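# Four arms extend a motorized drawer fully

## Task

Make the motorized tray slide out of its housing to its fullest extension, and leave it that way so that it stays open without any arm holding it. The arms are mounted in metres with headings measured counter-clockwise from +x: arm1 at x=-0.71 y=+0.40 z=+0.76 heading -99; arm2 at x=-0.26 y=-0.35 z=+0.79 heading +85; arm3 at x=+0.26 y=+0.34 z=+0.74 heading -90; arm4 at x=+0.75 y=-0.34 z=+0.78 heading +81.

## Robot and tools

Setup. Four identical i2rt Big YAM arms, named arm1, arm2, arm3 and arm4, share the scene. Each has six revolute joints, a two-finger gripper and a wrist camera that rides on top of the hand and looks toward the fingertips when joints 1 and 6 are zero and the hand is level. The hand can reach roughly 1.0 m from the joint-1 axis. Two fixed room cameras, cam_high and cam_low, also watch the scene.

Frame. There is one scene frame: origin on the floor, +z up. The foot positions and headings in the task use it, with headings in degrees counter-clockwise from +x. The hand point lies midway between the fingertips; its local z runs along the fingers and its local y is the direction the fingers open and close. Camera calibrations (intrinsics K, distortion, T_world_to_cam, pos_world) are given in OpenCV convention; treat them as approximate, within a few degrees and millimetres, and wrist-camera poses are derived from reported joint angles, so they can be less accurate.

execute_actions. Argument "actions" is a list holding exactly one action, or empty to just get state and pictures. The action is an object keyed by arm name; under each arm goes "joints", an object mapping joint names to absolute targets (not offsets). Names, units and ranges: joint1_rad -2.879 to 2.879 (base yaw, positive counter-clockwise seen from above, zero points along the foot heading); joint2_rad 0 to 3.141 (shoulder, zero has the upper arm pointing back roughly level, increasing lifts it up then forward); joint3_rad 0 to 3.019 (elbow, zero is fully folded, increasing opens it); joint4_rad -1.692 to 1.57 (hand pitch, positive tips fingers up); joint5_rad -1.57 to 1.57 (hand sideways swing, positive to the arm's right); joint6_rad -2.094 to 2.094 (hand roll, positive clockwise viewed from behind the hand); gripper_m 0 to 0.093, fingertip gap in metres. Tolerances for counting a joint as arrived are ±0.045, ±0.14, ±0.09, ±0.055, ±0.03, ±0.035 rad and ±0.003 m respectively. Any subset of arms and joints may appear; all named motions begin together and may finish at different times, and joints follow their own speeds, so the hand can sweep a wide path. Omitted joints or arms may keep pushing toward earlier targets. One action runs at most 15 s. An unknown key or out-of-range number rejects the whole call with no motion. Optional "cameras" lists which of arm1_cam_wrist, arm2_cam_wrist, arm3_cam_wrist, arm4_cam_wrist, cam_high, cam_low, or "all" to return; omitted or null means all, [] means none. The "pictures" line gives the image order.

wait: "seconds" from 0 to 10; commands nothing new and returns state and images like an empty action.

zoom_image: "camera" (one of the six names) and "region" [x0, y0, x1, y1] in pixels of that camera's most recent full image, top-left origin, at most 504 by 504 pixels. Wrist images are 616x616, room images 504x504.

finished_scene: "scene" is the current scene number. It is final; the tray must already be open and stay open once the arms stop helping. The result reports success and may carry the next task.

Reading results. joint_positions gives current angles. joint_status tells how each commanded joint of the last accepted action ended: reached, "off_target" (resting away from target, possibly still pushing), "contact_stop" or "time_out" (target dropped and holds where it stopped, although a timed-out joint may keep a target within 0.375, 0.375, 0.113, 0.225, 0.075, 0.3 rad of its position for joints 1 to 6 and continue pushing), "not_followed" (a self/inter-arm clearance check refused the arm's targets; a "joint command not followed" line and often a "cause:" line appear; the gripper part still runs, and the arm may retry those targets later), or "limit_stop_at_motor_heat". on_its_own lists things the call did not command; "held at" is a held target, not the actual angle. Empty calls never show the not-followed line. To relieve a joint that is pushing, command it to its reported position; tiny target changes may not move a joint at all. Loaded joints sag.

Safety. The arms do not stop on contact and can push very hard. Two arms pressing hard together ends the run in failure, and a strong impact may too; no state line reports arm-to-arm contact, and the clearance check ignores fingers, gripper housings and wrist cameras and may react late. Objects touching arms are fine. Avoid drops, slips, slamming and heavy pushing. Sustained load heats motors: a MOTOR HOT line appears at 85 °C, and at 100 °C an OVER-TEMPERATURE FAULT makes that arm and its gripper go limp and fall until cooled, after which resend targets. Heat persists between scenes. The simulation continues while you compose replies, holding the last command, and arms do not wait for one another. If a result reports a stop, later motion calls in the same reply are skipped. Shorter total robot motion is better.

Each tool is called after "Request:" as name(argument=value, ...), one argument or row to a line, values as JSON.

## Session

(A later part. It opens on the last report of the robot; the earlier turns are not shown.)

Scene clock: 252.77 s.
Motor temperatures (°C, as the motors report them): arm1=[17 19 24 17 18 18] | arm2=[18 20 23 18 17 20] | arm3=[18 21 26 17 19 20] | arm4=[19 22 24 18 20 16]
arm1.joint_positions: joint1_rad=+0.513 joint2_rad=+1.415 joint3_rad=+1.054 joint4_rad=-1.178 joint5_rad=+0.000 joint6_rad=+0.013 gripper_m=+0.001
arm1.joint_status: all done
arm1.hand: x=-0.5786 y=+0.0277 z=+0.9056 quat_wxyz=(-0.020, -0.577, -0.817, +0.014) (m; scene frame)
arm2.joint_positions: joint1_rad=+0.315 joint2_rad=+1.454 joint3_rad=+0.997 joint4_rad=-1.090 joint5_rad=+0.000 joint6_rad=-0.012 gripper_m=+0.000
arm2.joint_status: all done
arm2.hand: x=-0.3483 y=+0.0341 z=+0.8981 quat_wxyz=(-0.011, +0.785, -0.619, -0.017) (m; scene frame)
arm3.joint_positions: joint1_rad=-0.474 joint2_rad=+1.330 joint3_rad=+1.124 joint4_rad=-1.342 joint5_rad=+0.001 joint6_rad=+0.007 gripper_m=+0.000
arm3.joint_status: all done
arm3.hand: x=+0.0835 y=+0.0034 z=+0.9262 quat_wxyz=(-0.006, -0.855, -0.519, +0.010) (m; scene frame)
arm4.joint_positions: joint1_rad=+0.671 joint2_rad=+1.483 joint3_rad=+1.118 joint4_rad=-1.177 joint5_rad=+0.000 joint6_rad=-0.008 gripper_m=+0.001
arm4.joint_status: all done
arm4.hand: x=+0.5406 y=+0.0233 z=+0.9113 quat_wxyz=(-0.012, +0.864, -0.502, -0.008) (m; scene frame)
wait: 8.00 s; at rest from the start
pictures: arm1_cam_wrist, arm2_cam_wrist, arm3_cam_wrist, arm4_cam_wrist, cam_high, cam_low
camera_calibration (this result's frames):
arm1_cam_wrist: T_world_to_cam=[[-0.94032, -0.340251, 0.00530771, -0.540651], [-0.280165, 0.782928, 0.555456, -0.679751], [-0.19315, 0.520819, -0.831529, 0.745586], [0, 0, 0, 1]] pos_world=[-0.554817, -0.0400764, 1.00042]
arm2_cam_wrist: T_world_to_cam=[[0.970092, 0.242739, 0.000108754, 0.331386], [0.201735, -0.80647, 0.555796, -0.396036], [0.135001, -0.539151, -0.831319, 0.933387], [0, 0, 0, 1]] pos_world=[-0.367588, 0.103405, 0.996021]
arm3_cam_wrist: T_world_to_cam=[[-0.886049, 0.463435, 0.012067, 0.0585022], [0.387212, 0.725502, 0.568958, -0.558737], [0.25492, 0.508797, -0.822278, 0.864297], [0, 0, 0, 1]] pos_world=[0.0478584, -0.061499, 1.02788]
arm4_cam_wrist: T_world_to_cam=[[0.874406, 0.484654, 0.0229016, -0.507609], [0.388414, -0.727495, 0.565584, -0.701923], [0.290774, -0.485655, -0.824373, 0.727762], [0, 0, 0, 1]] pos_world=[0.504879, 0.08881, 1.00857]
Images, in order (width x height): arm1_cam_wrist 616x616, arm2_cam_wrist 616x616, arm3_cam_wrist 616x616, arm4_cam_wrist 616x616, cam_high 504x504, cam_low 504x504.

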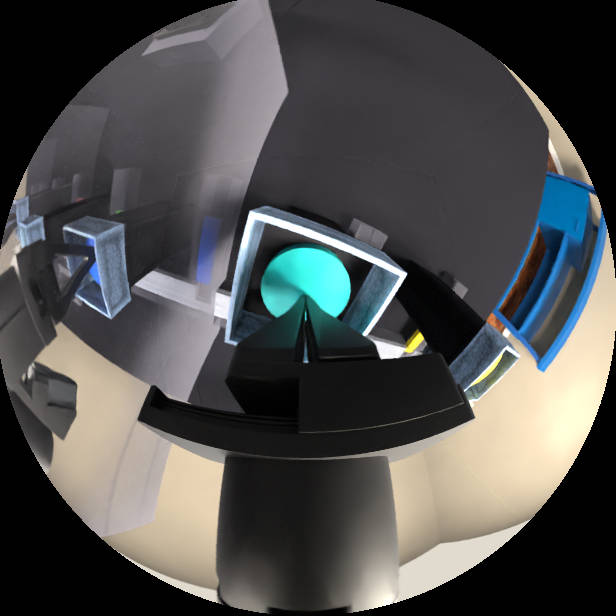

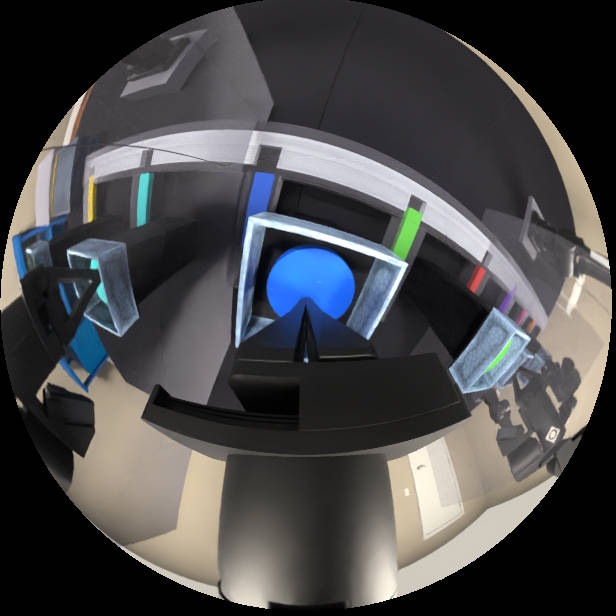

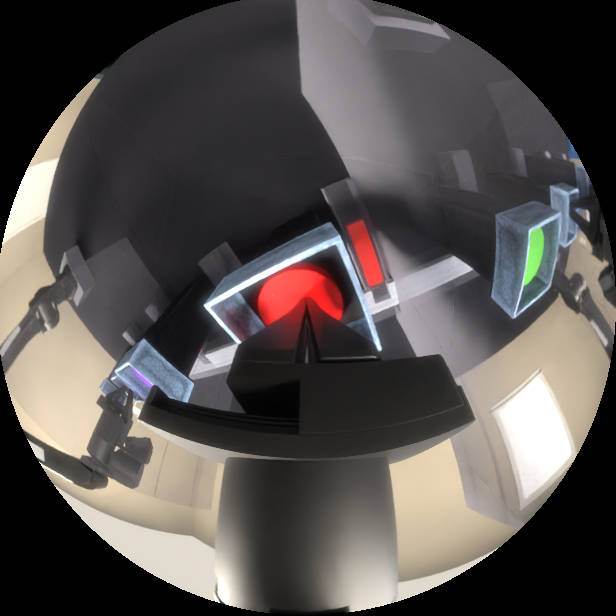

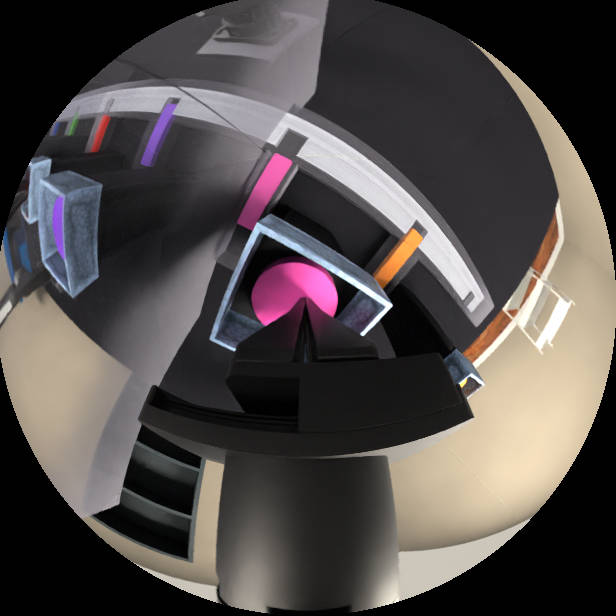

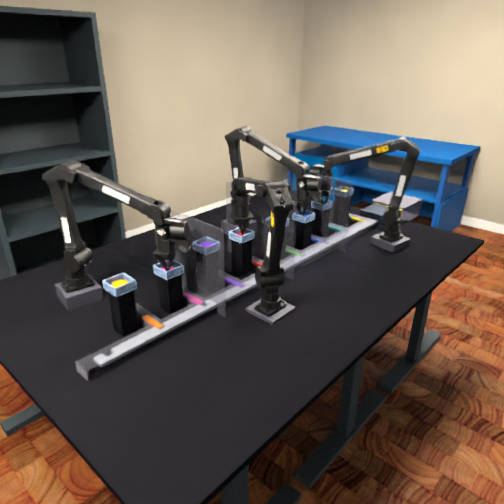

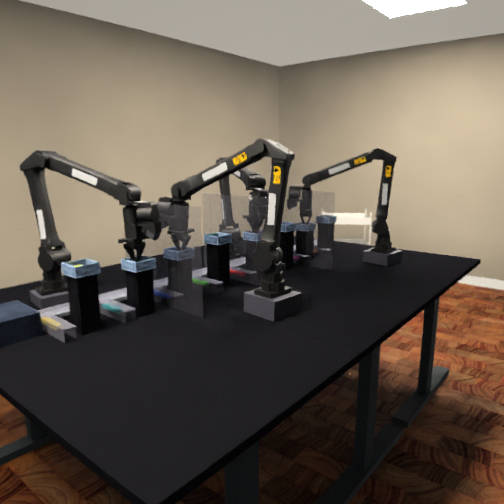

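Request:
wait(
  seconds=10,
)

Request:
wait(
  seconds=10,
)

Request:
execute_actions(
  actions=[
    {"arm1":{"joints":{"joint2_rad":1.39,"joint3_rad":1.28,"joint4_rad":-1.43}},"arm2":{"joints":{"joint2_rad":1.42,"joint3_rad":1.26,"joint4_rad":-1.38}},"arm3":{"joints":{"joint2_rad":1.31,"joint3_rad":1.33,"joint4_rad":-1.55}},"arm4":{"joints":{"joint2_rad":1.45,"joint3_rad":1.34,"joint4_rad":-1.43}}},
  ],
  cameras=["arm2_cam_wrist"],
)

Request:
execute_actions(
  actions=[
    {"arm1":{"joints":{"joint1_rad":-0.05,"joint2_rad":1.37,"joint3_rad":1.25,"joint4_rad":-1.44}},"arm2":{"joints":{"joint1_rad":-0.22,"joint2_rad":1.43,"joint3_rad":1.26,"joint4_rad":-1.39}},"arm3":{"joints":{"joint1_rad":0.15,"joint2_rad":1.21,"joint3_rad":1.22,"joint4_rad":-1.56}},"arm4":{"joints":{"joint1_rad":0.14,"joint2_rad":1.30,"joint3_rad":1.16,"joint4_rad":-1.44}}},
  ],
  cameras=[],
)

Request:
execute_actions(
  actions=[
    {"arm1":{"joints":{"joint2_rad":1.41,"joint3_rad":1.05,"joint4_rad":-1.26}},"arm2":{"joints":{"joint2_rad":1.51,"joint3_rad":1.075,"joint4_rad":-1.20}},"arm3":{"joints":{"joint2_rad":1.27,"joint3_rad":1.045,"joint4_rad":-1.42}},"arm4":{"joints":{"joint2_rad":1.35,"joint3_rad":0.955,"joint4_rad":-1.24}}},
  ],
  cameras=["arm1_cam_wrist","arm2_cam_wrist","arm3_cam_wrist","arm4_cam_wrist"],
)

Scene clock: 274.70 s.
Motor temperatures (°C, as the motors report them): arm1=[17 19 24 17 18 18] | arm2=[18 20 22 18 17 20] | arm3=[18 21 26 17 19 20] | arm4=[19 22 23 18 20 16]
arm1.joint_positions: joint1_rad=+0.513 joint2_rad=+1.415 joint3_rad=+1.054 joint4_rad=-1.178 joint5_rad=+0.000 joint6_rad=+0.013 gripper_m=+0.001
arm1.joint_status: all done
arm1.hand: x=-0.5786 y=+0.0277 z=+0.9056 quat_wxyz=(-0.020, -0.577, -0.817, +0.014) (m; scene frame)
arm2.joint_positions: joint1_rad=+0.315 joint2_rad=+1.454 joint3_rad=+0.997 joint4_rad=-1.090 joint5_rad=+0.000 joint6_rad=-0.012 gripper_m=+0.000
arm2.joint_status: all done
arm2.hand: x=-0.3483 y=+0.0341 z=+0.8981 quat_wxyz=(-0.011, +0.785, -0.619, -0.017) (m; scene frame)
arm3.joint_positions: joint1_rad=-0.474 joint2_rad=+1.330 joint3_rad=+1.124 joint4_rad=-1.342 joint5_rad=+0.001 joint6_rad=+0.007 gripper_m=+0.000
arm3.joint_status: all done
arm3.hand: x=+0.0835 y=+0.0034 z=+0.9262 quat_wxyz=(-0.006, -0.855, -0.519, +0.010) (m; scene frame)
arm4.joint_positions: joint1_rad=+0.671 joint2_rad=+1.483 joint3_rad=+1.118 joint4_rad=-1.177 joint5_rad=+0.000 joint6_rad=-0.008 gripper_m=+0.001
arm4.joint_status: all done
arm4.hand: x=+0.5406 y=+0.0233 z=+0.9113 quat_wxyz=(-0.012, +0.864, -0.502, -0.008) (m; scene frame)
wait: 10.00 s; at rest from the start
pictures: arm1_cam_wrist, arm2_cam_wrist, arm3_cam_wrist, arm4_cam_wrist, cam_high, cam_low
camera_calibration (this result's frames):
arm1_cam_wrist: T_world_to_cam=[[-0.94032, -0.340251, 0.00530771, -0.540651], [-0.280165, 0.782928, 0.555456, -0.679751], [-0.19315, 0.520819, -0.831529, 0.745586], [0, 0, 0, 1]] pos_world=[-0.554817, -0.0400764, 1.00042]
arm2_cam_wrist: T_world_to_cam=[[0.970092, 0.242739, 0.000108754, 0.331386], [0.201735, -0.80647, 0.555796, -0.396036], [0.135001, -0.539151, -0.831319, 0.933387], [0, 0, 0, 1]] pos_world=[-0.367588, 0.103405, 0.996021]
arm3_cam_wrist: T_world_to_cam=[[-0.886049, 0.463435, 0.012067, 0.0585022], [0.387212, 0.725502, 0.568958, -0.558737], [0.25492, 0.508797, -0.822278, 0.864297], [0, 0, 0, 1]] pos_world=[0.0478584, -0.061499, 1.02788]
arm4_cam_wrist: T_world_to_cam=[[0.874406, 0.484654, 0.0229016, -0.507609], [0.388414, -0.727495, 0.565584, -0.701923], [0.290774, -0.485655, -0.824373, 0.727762], [0, 0, 0, 1]] pos_world=[0.504879, 0.08881, 1.00857]
Images, in order (width x height): arm1_cam_wrist 616x616, arm2_cam_wrist 616x616, arm3_cam_wrist 616x616, arm4_cam_wrist 616x616, cam_high 504x504, cam_low 504x504.

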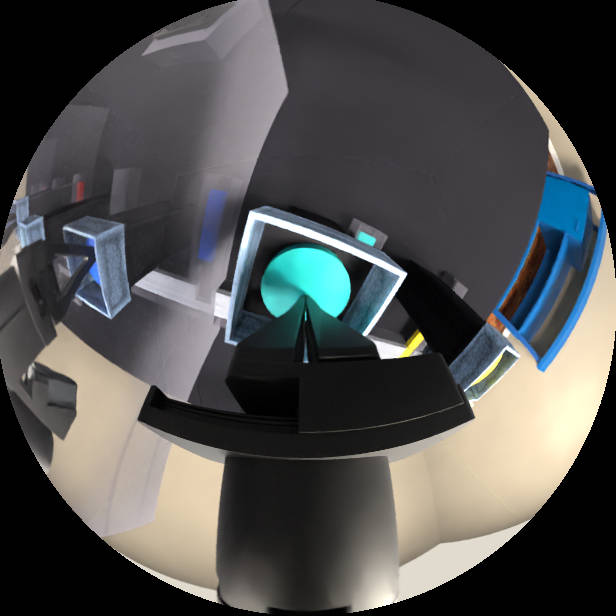

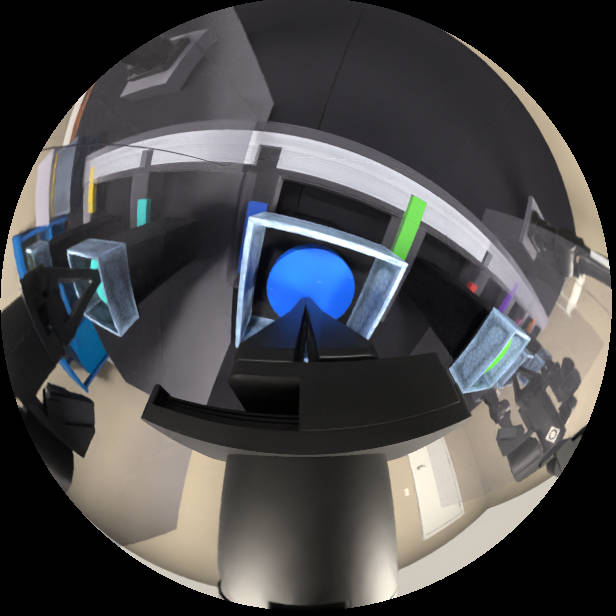

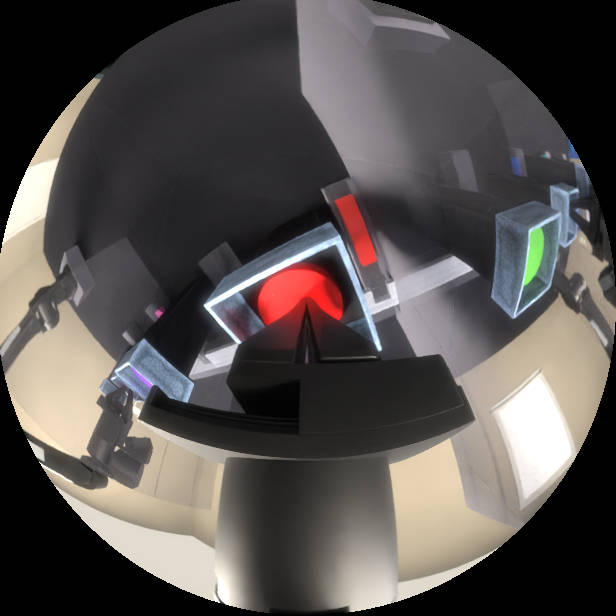

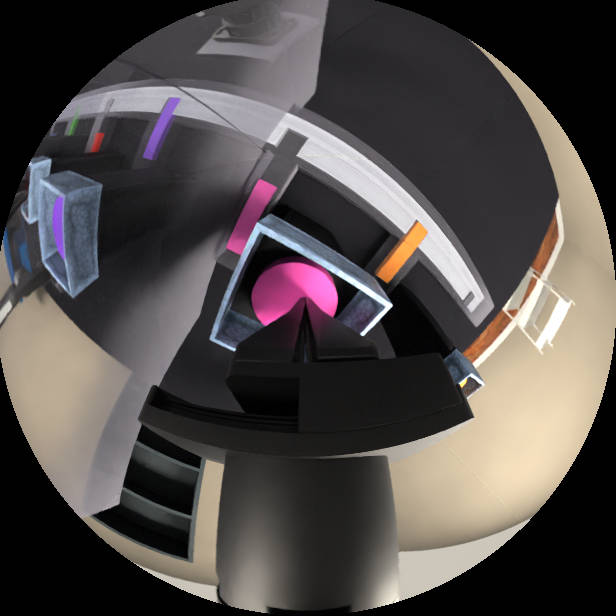

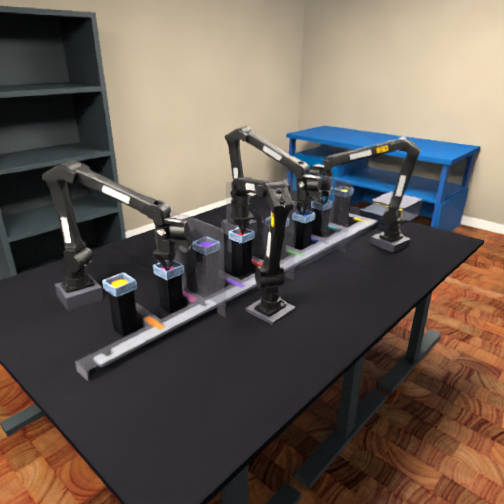

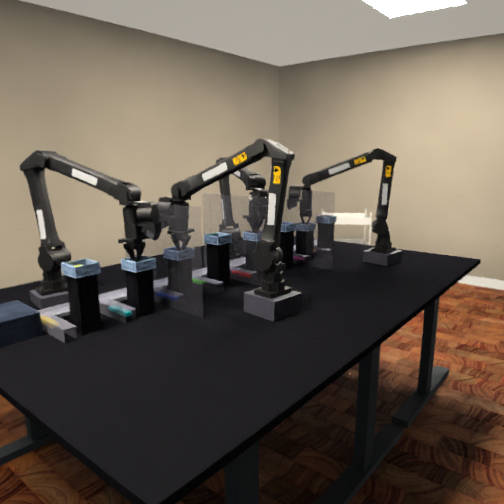

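Scene clock: 284.70 s.
Motor temperatures (°C, as the motors report them): arm1=[17 19 23 17 18 18] | arm2=[18 20 22 18 17 20] | arm3=[18 21 25 17 19 20] | arm4=[19 22 23 18 20 16]
arm1.joint_positions: joint1_rad=+0.513 joint2_rad=+1.415 joint3_rad=+1.054 joint4_rad=-1.178 joint5_rad=+0.000 joint6_rad=+0.013 gripper_m=+0.001
arm1.joint_status: all done
arm1.hand: x=-0.5786 y=+0.0277 z=+0.9056 quat_wxyz=(-0.020, -0.577, -0.817, +0.014) (m; scene frame)
arm2.joint_positions: joint1_rad=+0.315 joint2_rad=+1.454 joint3_rad=+0.997 joint4_rad=-1.090 joint5_rad=+0.000 joint6_rad=-0.012 gripper_m=+0.000
arm2.joint_status: all done
arm2.hand: x=-0.3483 y=+0.0341 z=+0.8981 quat_wxyz=(-0.011, +0.785, -0.619, -0.017) (m; scene frame)
arm3.joint_positions: joint1_rad=-0.474 joint2_rad=+1.330 joint3_rad=+1.124 joint4_rad=-1.342 joint5_rad=+0.001 joint6_rad=+0.007 gripper_m=+0.000
arm3.joint_status: all done
arm3.hand: x=+0.0835 y=+0.0034 z=+0.9262 quat_wxyz=(-0.006, -0.855, -0.519, +0.010) (m; scene frame)
arm4.joint_positions: joint1_rad=+0.671 joint2_rad=+1.483 joint3_rad=+1.118 joint4_rad=-1.177 joint5_rad=+0.000 joint6_rad=-0.008 gripper_m=+0.001
arm4.joint_status: all done
arm4.hand: x=+0.5406 y=+0.0233 z=+0.9113 quat_wxyz=(-0.012, +0.864, -0.502, -0.008) (m; scene frame)
wait: 10.00 s; at rest by 0.27 s
pictures: arm1_cam_wrist, arm2_cam_wrist, arm3_cam_wrist, arm4_cam_wrist, cam_high, cam_low
camera_calibration (this result's frames):
arm1_cam_wrist: T_world_to_cam=[[-0.94032, -0.340251, 0.00530771, -0.540651], [-0.280165, 0.782928, 0.555456, -0.679751], [-0.19315, 0.520819, -0.831529, 0.745586], [0, 0, 0, 1]] pos_world=[-0.554817, -0.0400764, 1.00042]
arm2_cam_wrist: T_world_to_cam=[[0.970092, 0.242739, 0.000108754, 0.331386], [0.201735, -0.80647, 0.555796, -0.396036], [0.135001, -0.539151, -0.831319, 0.933387], [0, 0, 0, 1]] pos_world=[-0.367588, 0.103405, 0.996021]
arm3_cam_wrist: T_world_to_cam=[[-0.886049, 0.463435, 0.012067, 0.0585022], [0.387212, 0.725502, 0.568958, -0.558737], [0.25492, 0.508797, -0.822278, 0.864297], [0, 0, 0, 1]] pos_world=[0.0478584, -0.061499, 1.02788]
arm4_cam_wrist: T_world_to_cam=[[0.874406, 0.484654, 0.0229016, -0.507609], [0.388414, -0.727495, 0.565584, -0.701923], [0.290774, -0.485655, -0.824373, 0.727762], [0, 0, 0, 1]] pos_world=[0.504879, 0.08881, 1.00857]
Images, in order (width x height): arm1_cam_wrist 616x616, arm2_cam_wrist 616x616, arm3_cam_wrist 616x616, arm4_cam_wrist 616x616, cam_high 504x504, cam_low 504x504.

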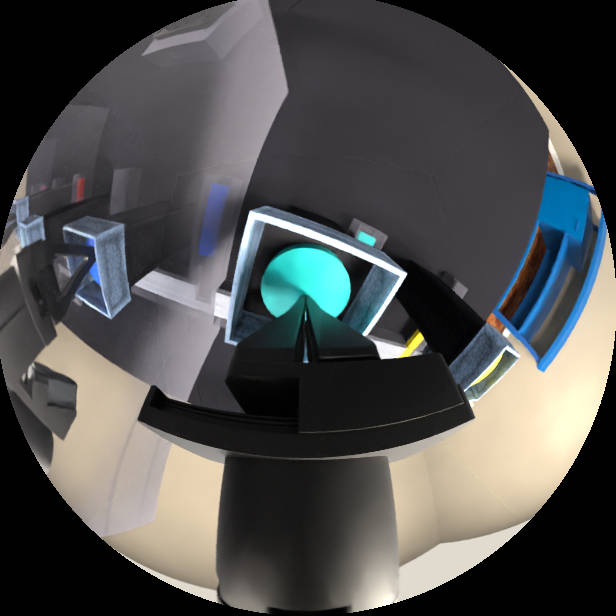

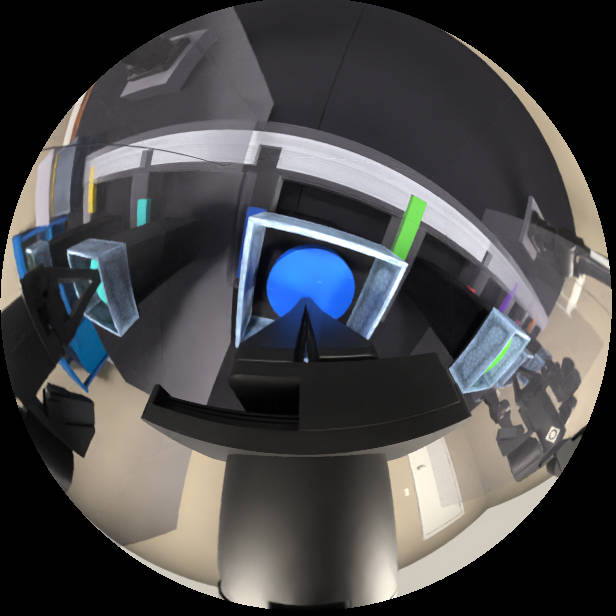

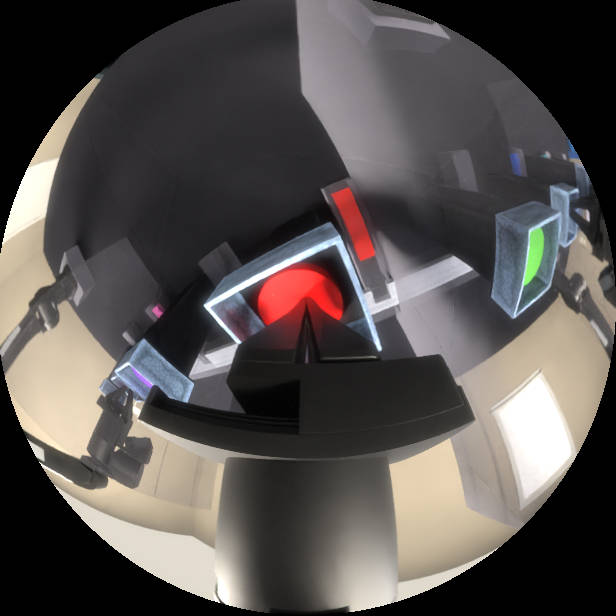

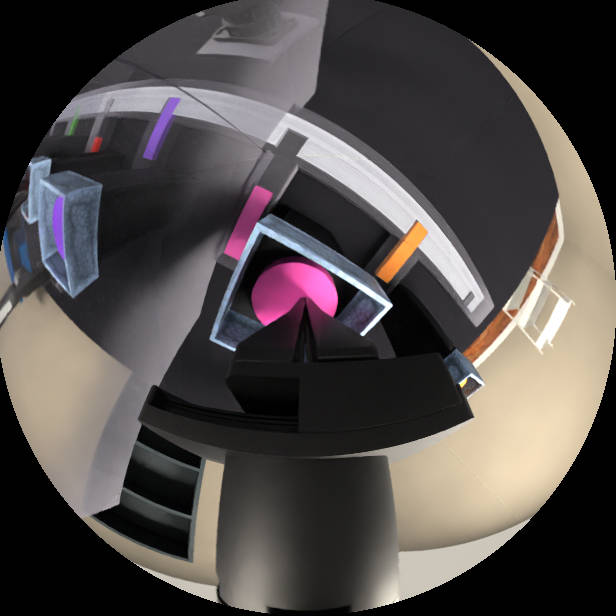

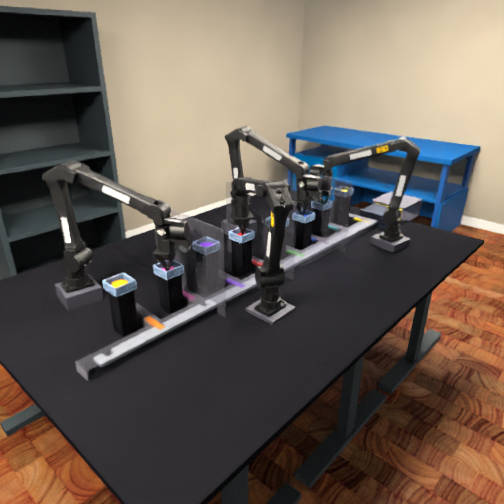

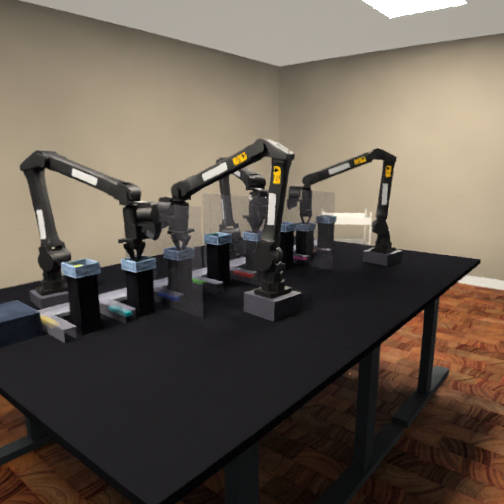

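Scene clock: 285.80 s.
Motor temperatures (°C, as the motors report them): arm1=[17 20 24 17 18 18] | arm2=[18 20 23 18 17 20] | arm3=[18 21 26 17 19 20] | arm4=[19 22 24 18 20 16]
arm1.joint_positions: joint1_rad=+0.513 joint2_rad=+1.384 joint3_rad=+1.252 joint4_rad=-1.419 joint5_rad=+0.000 joint6_rad=+0.013 gripper_m=+0.001
arm1.joint_status: all done
arm1.hand: x=-0.5768 y=+0.0229 z=+0.9908 quat_wxyz=(-0.016, -0.577, -0.817, +0.011) (m; scene frame)
arm2.joint_positions: joint1_rad=+0.315 joint2_rad=+1.408 joint3_rad=+1.231 joint4_rad=-1.367 joint5_rad=+0.000 joint6_rad=-0.012 gripper_m=+0.000
arm2.joint_status: all done
arm2.hand: x=-0.3511 y=+0.0485 z=+1.0003 quat_wxyz=(-0.012, +0.785, -0.619, -0.018) (m; scene frame)
arm3.joint_positions: joint1_rad=-0.474 joint2_rad=+1.315 joint3_rad=+1.294 joint4_rad=-1.539 joint5_rad=+0.001 joint6_rad=+0.007 gripper_m=+0.000
arm3.joint_status: all done
arm3.hand: x=+0.0838 y=+0.0042 z=+0.9959 quat_wxyz=(-0.003, -0.855, -0.519, +0.005) (m; scene frame)
arm4.joint_positions: joint1_rad=+0.671 joint2_rad=+1.446 joint3_rad=+1.300 joint4_rad=-1.420 joint5_rad=+0.000 joint6_rad=-0.008 gripper_m=+0.001
arm4.joint_status: all done
arm4.hand: x=+0.5392 y=+0.0238 z=+0.9927 quat_wxyz=(-0.005, +0.865, -0.503, +0.003) (m; scene frame)
pictures: arm2_cam_wrist
camera_calibration (this result's frames):
arm2_cam_wrist: T_world_to_cam=[[0.970095, 0.242725, 0.000175354, 0.330525], [0.202098, -0.808123, 0.553257, -0.437999], [0.134431, -0.536676, -0.833011, 1.02784], [0, 0, 0, 1]] pos_world=[-0.370296, 0.117436, 1.09847]
Images, in order (width x height): arm2_cam_wrist 616x616.

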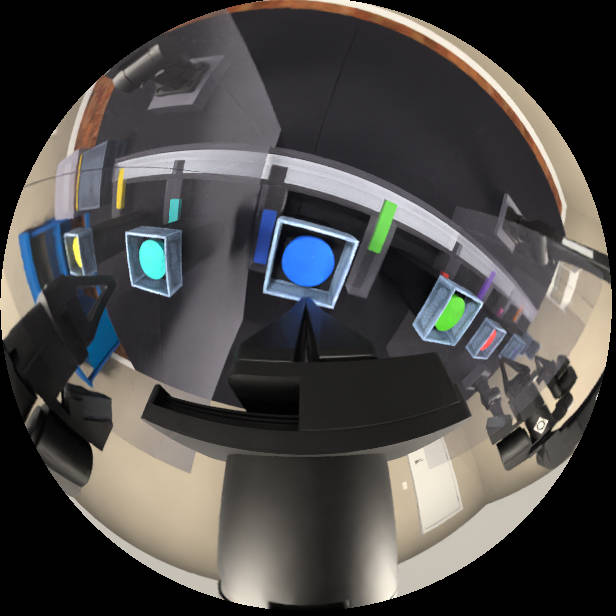

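Scene clock: 287.03 s.
Motor temperatures (°C, as the motors report them): arm1=[17 20 24 17 18 18] | arm2=[18 20 23 18 17 20] | arm3=[18 21 26 17 19 20] | arm4=[19 22 24 18 20 16]
arm1.joint_positions: joint1_rad=-0.056 joint2_rad=+1.376 joint3_rad=+1.252 joint4_rad=-1.429 joint5_rad=+0.000 joint6_rad=+0.013 gripper_m=+0.001
arm1.joint_status: all done
arm1.hand: x=-0.8013 y=+0.0104 z=+0.9924 quat_wxyz=(-0.014, -0.783, -0.622, +0.010) (m; scene frame)
arm2.joint_positions: joint1_rad=-0.228 joint2_rad=+1.415 joint3_rad=+1.231 joint4_rad=-1.376 joint5_rad=+0.000 joint6_rad=-0.012 gripper_m=+0.000
arm2.joint_status: all done
arm2.hand: x=-0.1318 y=+0.0359 z=+0.9955 quat_wxyz=(-0.005, +0.590, -0.807, -0.011) (m; scene frame)
arm3.joint_positions: joint1_rad=+0.152 joint2_rad=+1.211 joint3_rad=+1.222 joint4_rad=-1.553 joint5_rad=+0.001 joint6_rad=+0.007 gripper_m=+0.000
arm3.joint_status: all done
arm3.hand: x=+0.3070 y=+0.0016 z=+1.0029 quat_wxyz=(-0.011, -0.653, -0.757, +0.010) (m; scene frame)
arm4.joint_positions: joint1_rad=+0.140 joint2_rad=+1.289 joint3_rad=+1.170 joint4_rad=-1.433 joint5_rad=+0.000 joint6_rad=-0.008 gripper_m=+0.001
arm4.joint_status: all done
arm4.hand: x=+0.7521 y=+0.0215 z=+1.0040 quat_wxyz=(-0.012, +0.703, -0.711, -0.003) (m; scene frame)
pictures: none
No camera images: the call's "cameras" was empty. Leave "cameras" out to get every camera's image.

Scene clock: 287.93 s.
Motor temperatures (°C, as the motors report them): arm1=[17 20 24 17 18 18] | arm2=[18 20 23 18 17 20] | arm3=[18 21 26 17 19 20] | arm4=[19 22 24 18 20 16]
arm1.joint_positions: joint1_rad=-0.056 joint2_rad=+1.373 joint3_rad=+1.087 joint4_rad=-1.275 joint5_rad=+0.000 joint6_rad=+0.013 gripper_m=+0.001
arm1.joint_status: all done
arm1.hand: x=-0.7975 y=+0.0251 z=+0.9316 quat_wxyz=(-0.011, -0.783, -0.622, +0.007) (m; scene frame)
arm2.joint_positions: joint1_rad=-0.228 joint2_rad=+1.474 joint3_rad=+1.105 joint4_rad=-1.213 joint5_rad=+0.000 joint6_rad=-0.012 gripper_m=+0.000
arm2.joint_status: all done
arm2.hand: x=-0.1330 y=+0.0353 z=+0.9267 quat_wxyz=(+0.003, +0.590, -0.807, -0.005) (m; scene frame)
arm3.joint_positions: joint1_rad=+0.152 joint2_rad=+1.240 joint3_rad=+1.085 joint4_rad=-1.428 joint5_rad=+0.001 joint6_rad=+0.007 gripper_m=+0.000
arm3.joint_status: all done
arm3.hand: x=+0.3064 y=+0.0053 z=+0.9415 quat_wxyz=(+0.005, -0.654, -0.757, -0.004) (m; scene frame)
arm4.joint_positions: joint1_rad=+0.140 joint2_rad=+1.317 joint3_rad=+0.994 joint4_rad=-1.255 joint5_rad=+0.000 joint6_rad=-0.007 gripper_m=+0.001
arm4.joint_status: all done
arm4.hand: x=+0.7528 y=+0.0088 z=+0.9292 quat_wxyz=(-0.003, +0.702, -0.712, +0.006) (m; scene frame)
pictures: arm1_cam_wrist, arm2_cam_wrist, arm3_cam_wrist, arm4_cam_wrist
camera_calibration (this result's frames):
arm1_cam_wrist: T_world_to_cam=[[-0.975583, 0.219609, -0.00316704, -0.781871], [0.177894, 0.79856, 0.575026, -0.406759], [0.12881, 0.560422, -0.818129, 0.969608], [0, 0, 0, 1]] pos_world=[-0.815316, -0.0468619, 1.02469]
arm2_cam_wrist: T_world_to_cam=[[0.95583, -0.293802, -0.00828203, 0.147036], [-0.233062, -0.774791, 0.587691, -0.54293], [-0.179082, -0.559803, -0.809043, 0.867082], [0, 0, 0, 1]] pos_world=[-0.111799, 0.107937, 1.0218]
arm3_cam_wrist: T_world_to_cam=[[-0.989554, -0.143633, 0.0123673, 0.289631], [-0.107872, 0.794618, 0.59745, -0.530613], [-0.0956411, 0.589874, -0.801811, 0.906793], [0, 0, 0, 1]] pos_world=[0.316094, -0.0716589, 1.04051]
arm4_cam_wrist: T_world_to_cam=[[0.999432, -0.0242303, 0.0234267, -0.776661], [-0.0333889, -0.806552, 0.59022, -0.509642], [0.00459362, -0.590667, -0.806903, 0.874009], [0, 0, 0, 1]] pos_world=[0.755189, 0.0863764, 1.02424]
Images, in order (width x height): arm1_cam_wrist 616x616, arm2_cam_wrist 616x616, arm3_cam_wrist 616x616, arm4_cam_wrist 616x616.

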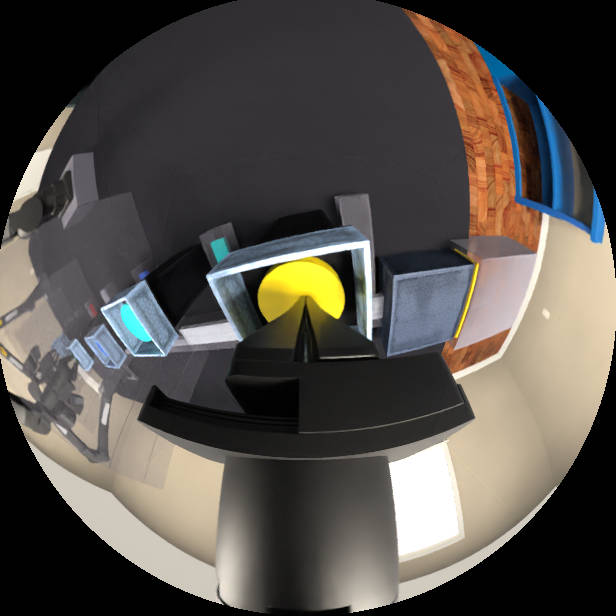

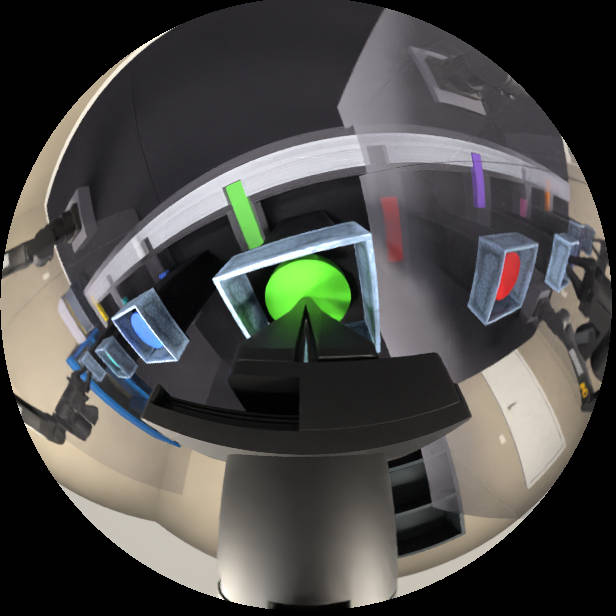

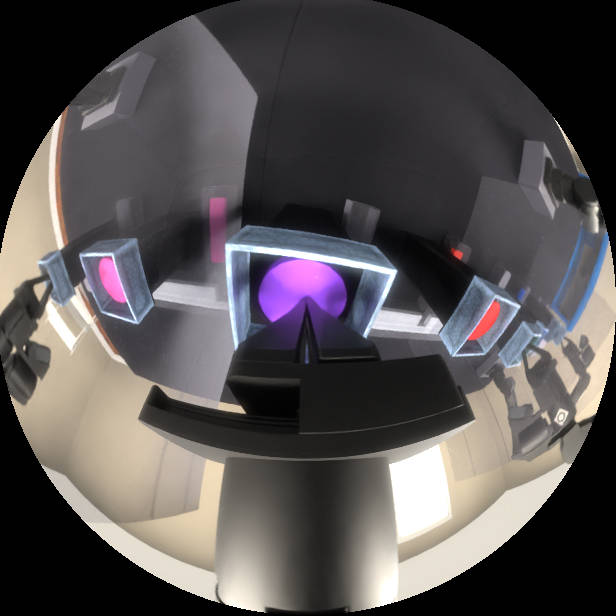

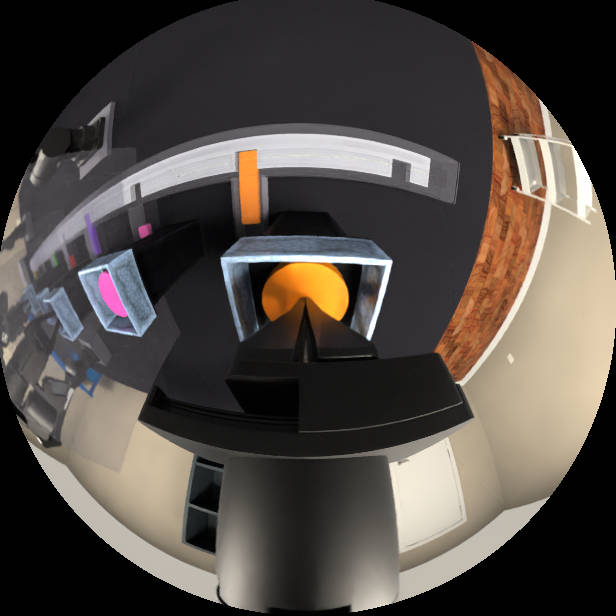

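Request:
wait(
  seconds=10,
)

Request:
wait(
  seconds=10,
)

Scene clock: 300.07 s.
Motor temperatures (°C, as the motors report them): arm1=[17 20 24 17 18 18] | arm2=[18 21 23 18 17 20] | arm3=[18 21 26 17 19 20] | arm4=[19 22 24 18 20 16]
arm1.joint_positions: joint1_rad=-0.056 joint2_rad=+1.373 joint3_rad=+1.087 joint4_rad=-1.275 joint5_rad=+0.000 joint6_rad=+0.013 gripper_m=+0.001
arm1.joint_status: all done
arm1.hand: x=-0.7975 y=+0.0251 z=+0.9316 quat_wxyz=(-0.011, -0.783, -0.622, +0.007) (m; scene frame)
arm2.joint_positions: joint1_rad=-0.228 joint2_rad=+1.474 joint3_rad=+1.105 joint4_rad=-1.213 joint5_rad=+0.000 joint6_rad=-0.012 gripper_m=+0.000
arm2.joint_status: all done
arm2.hand: x=-0.1330 y=+0.0353 z=+0.9267 quat_wxyz=(+0.003, +0.590, -0.807, -0.005) (m; scene frame)
arm3.joint_positions: joint1_rad=+0.152 joint2_rad=+1.240 joint3_rad=+1.085 joint4_rad=-1.428 joint5_rad=+0.001 joint6_rad=+0.007 gripper_m=+0.000
arm3.joint_status: all done
arm3.hand: x=+0.3064 y=+0.0053 z=+0.9415 quat_wxyz=(+0.005, -0.654, -0.757, -0.004) (m; scene frame)
arm4.joint_positions: joint1_rad=+0.140 joint2_rad=+1.317 joint3_rad=+0.994 joint4_rad=-1.255 joint5_rad=+0.000 joint6_rad=-0.007 gripper_m=+0.001
arm4.joint_status: all done
arm4.hand: x=+0.7528 y=+0.0088 z=+0.9292 quat_wxyz=(-0.003, +0.702, -0.712, +0.006) (m; scene frame)
wait: 10.00 s; at rest from the start
pictures: arm1_cam_wrist, arm2_cam_wrist, arm3_cam_wrist, arm4_cam_wrist, cam_high, cam_low
camera_calibration (this result's frames):
arm1_cam_wrist: T_world_to_cam=[[-0.975583, 0.219609, -0.00316704, -0.781871], [0.177894, 0.79856, 0.575026, -0.406759], [0.12881, 0.560422, -0.818129, 0.969608], [0, 0, 0, 1]] pos_world=[-0.815316, -0.0468619, 1.02469]
arm2_cam_wrist: T_world_to_cam=[[0.95583, -0.293802, -0.00828203, 0.147036], [-0.233062, -0.774791, 0.587691, -0.54293], [-0.179082, -0.559803, -0.809043, 0.867082], [0, 0, 0, 1]] pos_world=[-0.111799, 0.107937, 1.0218]
arm3_cam_wrist: T_world_to_cam=[[-0.989554, -0.143633, 0.0123673, 0.289631], [-0.107872, 0.794618, 0.59745, -0.530613], [-0.0956411, 0.589874, -0.801811, 0.906793], [0, 0, 0, 1]] pos_world=[0.316094, -0.0716589, 1.04051]
arm4_cam_wrist: T_world_to_cam=[[0.999432, -0.0242303, 0.0234267, -0.776661], [-0.0333889, -0.806552, 0.59022, -0.509642], [0.00459362, -0.590667, -0.806903, 0.874009], [0, 0, 0, 1]] pos_world=[0.755189, 0.0863764, 1.02424]
Images, in order (width x height): arm1_cam_wrist 616x616, arm2_cam_wrist 616x616, arm3_cam_wrist 616x616, arm4_cam_wrist 616x616, cam_high 504x504, cam_low 504x504.

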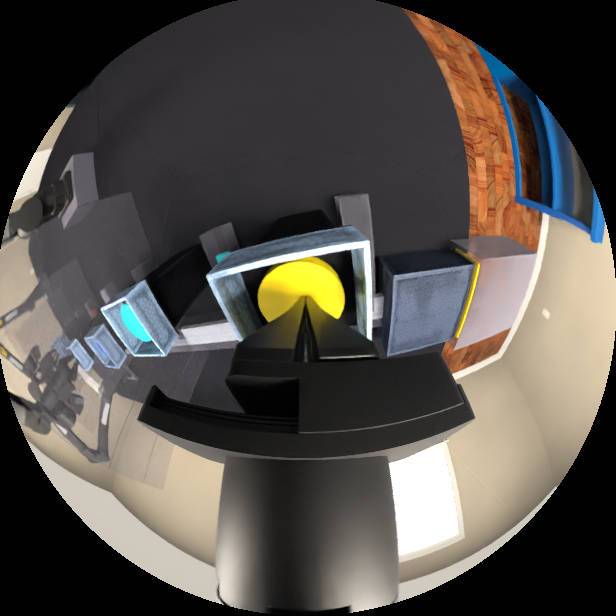

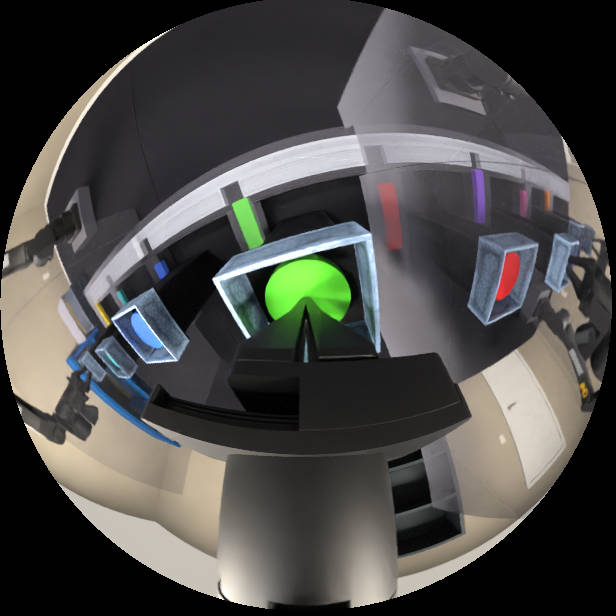

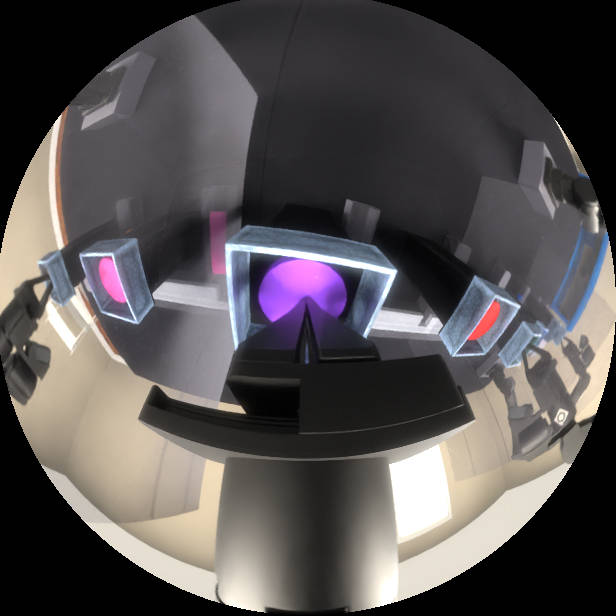

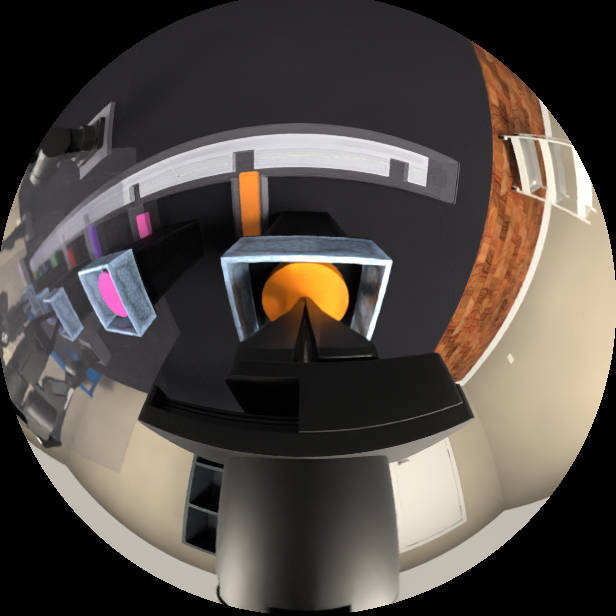

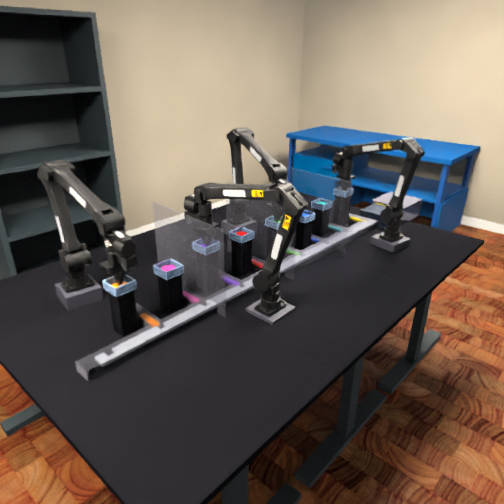

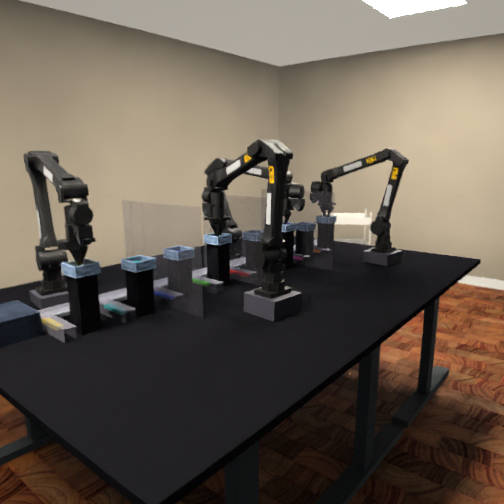

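Scene clock: 310.07 s.
Motor temperatures (°C, as the motors report them): arm1=[17 20 24 17 18 18] | arm2=[18 21 23 18 17 20] | arm3=[18 21 26 17 19 20] | arm4=[19 22 23 18 20 16]
arm1.joint_positions: joint1_rad=-0.056 joint2_rad=+1.373 joint3_rad=+1.087 joint4_rad=-1.275 joint5_rad=+0.000 joint6_rad=+0.013 gripper_m=+0.001
arm1.joint_status: all done
arm1.hand: x=-0.7975 y=+0.0251 z=+0.9316 quat_wxyz=(-0.011, -0.783, -0.622, +0.007) (m; scene frame)
arm2.joint_positions: joint1_rad=-0.228 joint2_rad=+1.474 joint3_rad=+1.105 joint4_rad=-1.213 joint5_rad=+0.000 joint6_rad=-0.012 gripper_m=+0.000
arm2.joint_status: all done
arm2.hand: x=-0.1330 y=+0.0353 z=+0.9267 quat_wxyz=(+0.003, +0.590, -0.807, -0.005) (m; scene frame)
arm3.joint_positions: joint1_rad=+0.152 joint2_rad=+1.240 joint3_rad=+1.085 joint4_rad=-1.428 joint5_rad=+0.001 joint6_rad=+0.007 gripper_m=+0.000
arm3.joint_status: all done
arm3.hand: x=+0.3064 y=+0.0053 z=+0.9415 quat_wxyz=(+0.005, -0.654, -0.757, -0.004) (m; scene frame)
arm4.joint_positions: joint1_rad=+0.140 joint2_rad=+1.317 joint3_rad=+0.994 joint4_rad=-1.255 joint5_rad=+0.000 joint6_rad=-0.007 gripper_m=+0.001
arm4.joint_status: all done
arm4.hand: x=+0.7528 y=+0.0088 z=+0.9292 quat_wxyz=(-0.003, +0.702, -0.712, +0.006) (m; scene frame)
wait: 10.00 s; at rest by 0.27 s
pictures: arm1_cam_wrist, arm2_cam_wrist, arm3_cam_wrist, arm4_cam_wrist, cam_high, cam_low
camera_calibration (this result's frames):
arm1_cam_wrist: T_world_to_cam=[[-0.975583, 0.219609, -0.00316704, -0.781871], [0.177894, 0.79856, 0.575026, -0.406759], [0.12881, 0.560422, -0.818129, 0.969608], [0, 0, 0, 1]] pos_world=[-0.815316, -0.0468619, 1.02469]
arm2_cam_wrist: T_world_to_cam=[[0.95583, -0.293802, -0.00828203, 0.147036], [-0.233062, -0.774791, 0.587691, -0.54293], [-0.179082, -0.559803, -0.809043, 0.867082], [0, 0, 0, 1]] pos_world=[-0.111799, 0.107937, 1.0218]
arm3_cam_wrist: T_world_to_cam=[[-0.989554, -0.143633, 0.0123673, 0.289631], [-0.107872, 0.794618, 0.59745, -0.530613], [-0.0956411, 0.589874, -0.801811, 0.906793], [0, 0, 0, 1]] pos_world=[0.316094, -0.0716589, 1.04051]
arm4_cam_wrist: T_world_to_cam=[[0.999432, -0.0242303, 0.0234267, -0.776661], [-0.0333889, -0.806552, 0.59022, -0.509642], [0.00459362, -0.590667, -0.806903, 0.874009], [0, 0, 0, 1]] pos_world=[0.755189, 0.0863764, 1.02424]
Images, in order (width x height): arm1_cam_wrist 616x616, arm2_cam_wrist 616x616, arm3_cam_wrist 616x616, arm4_cam_wrist 616x616, cam_high 504x504, cam_low 504x504.

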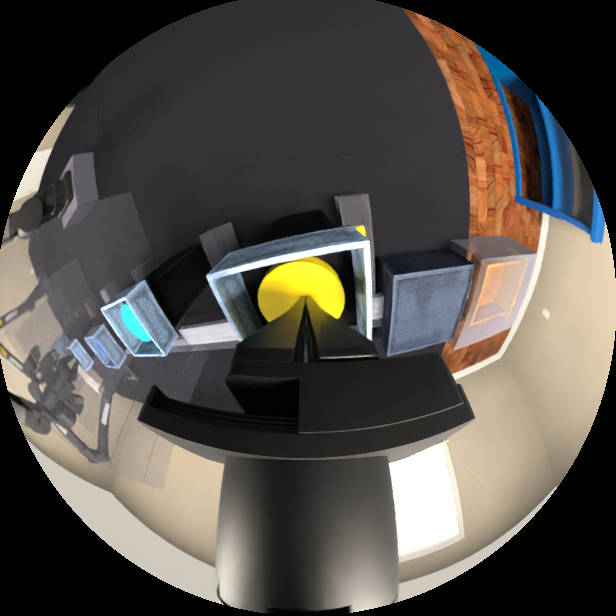

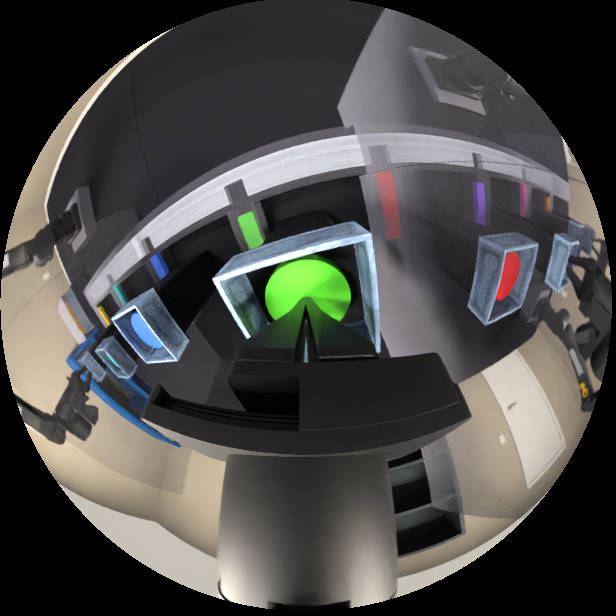

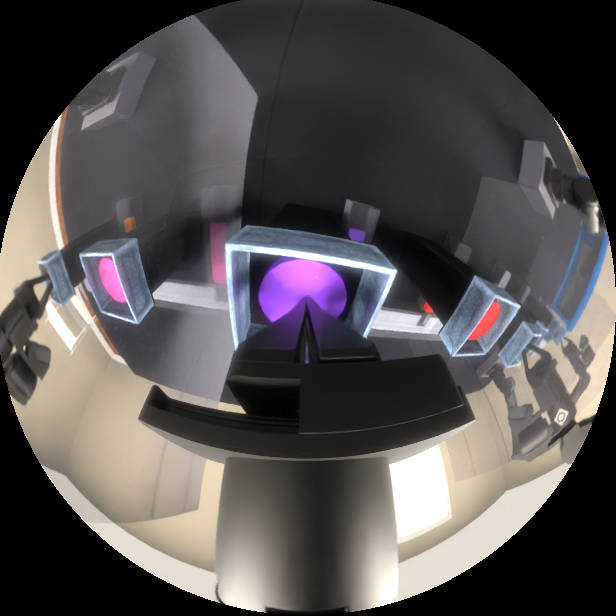

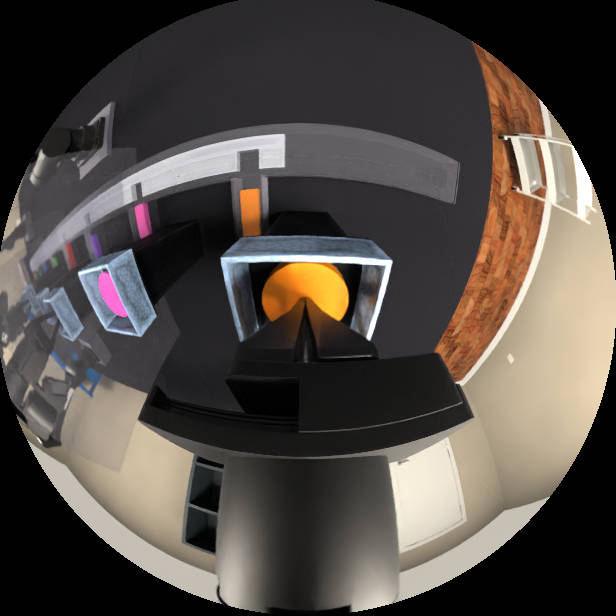

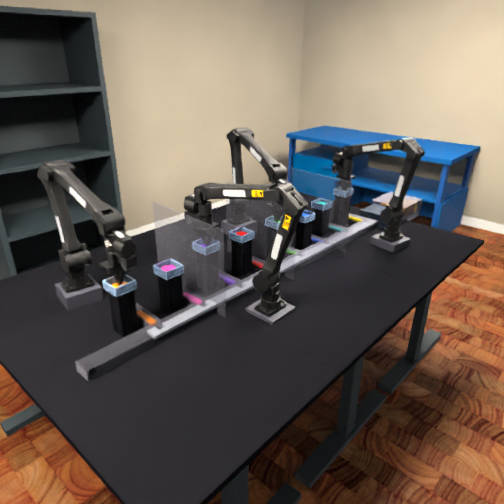

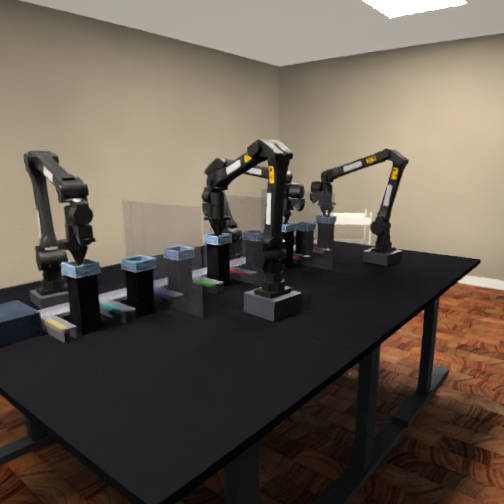

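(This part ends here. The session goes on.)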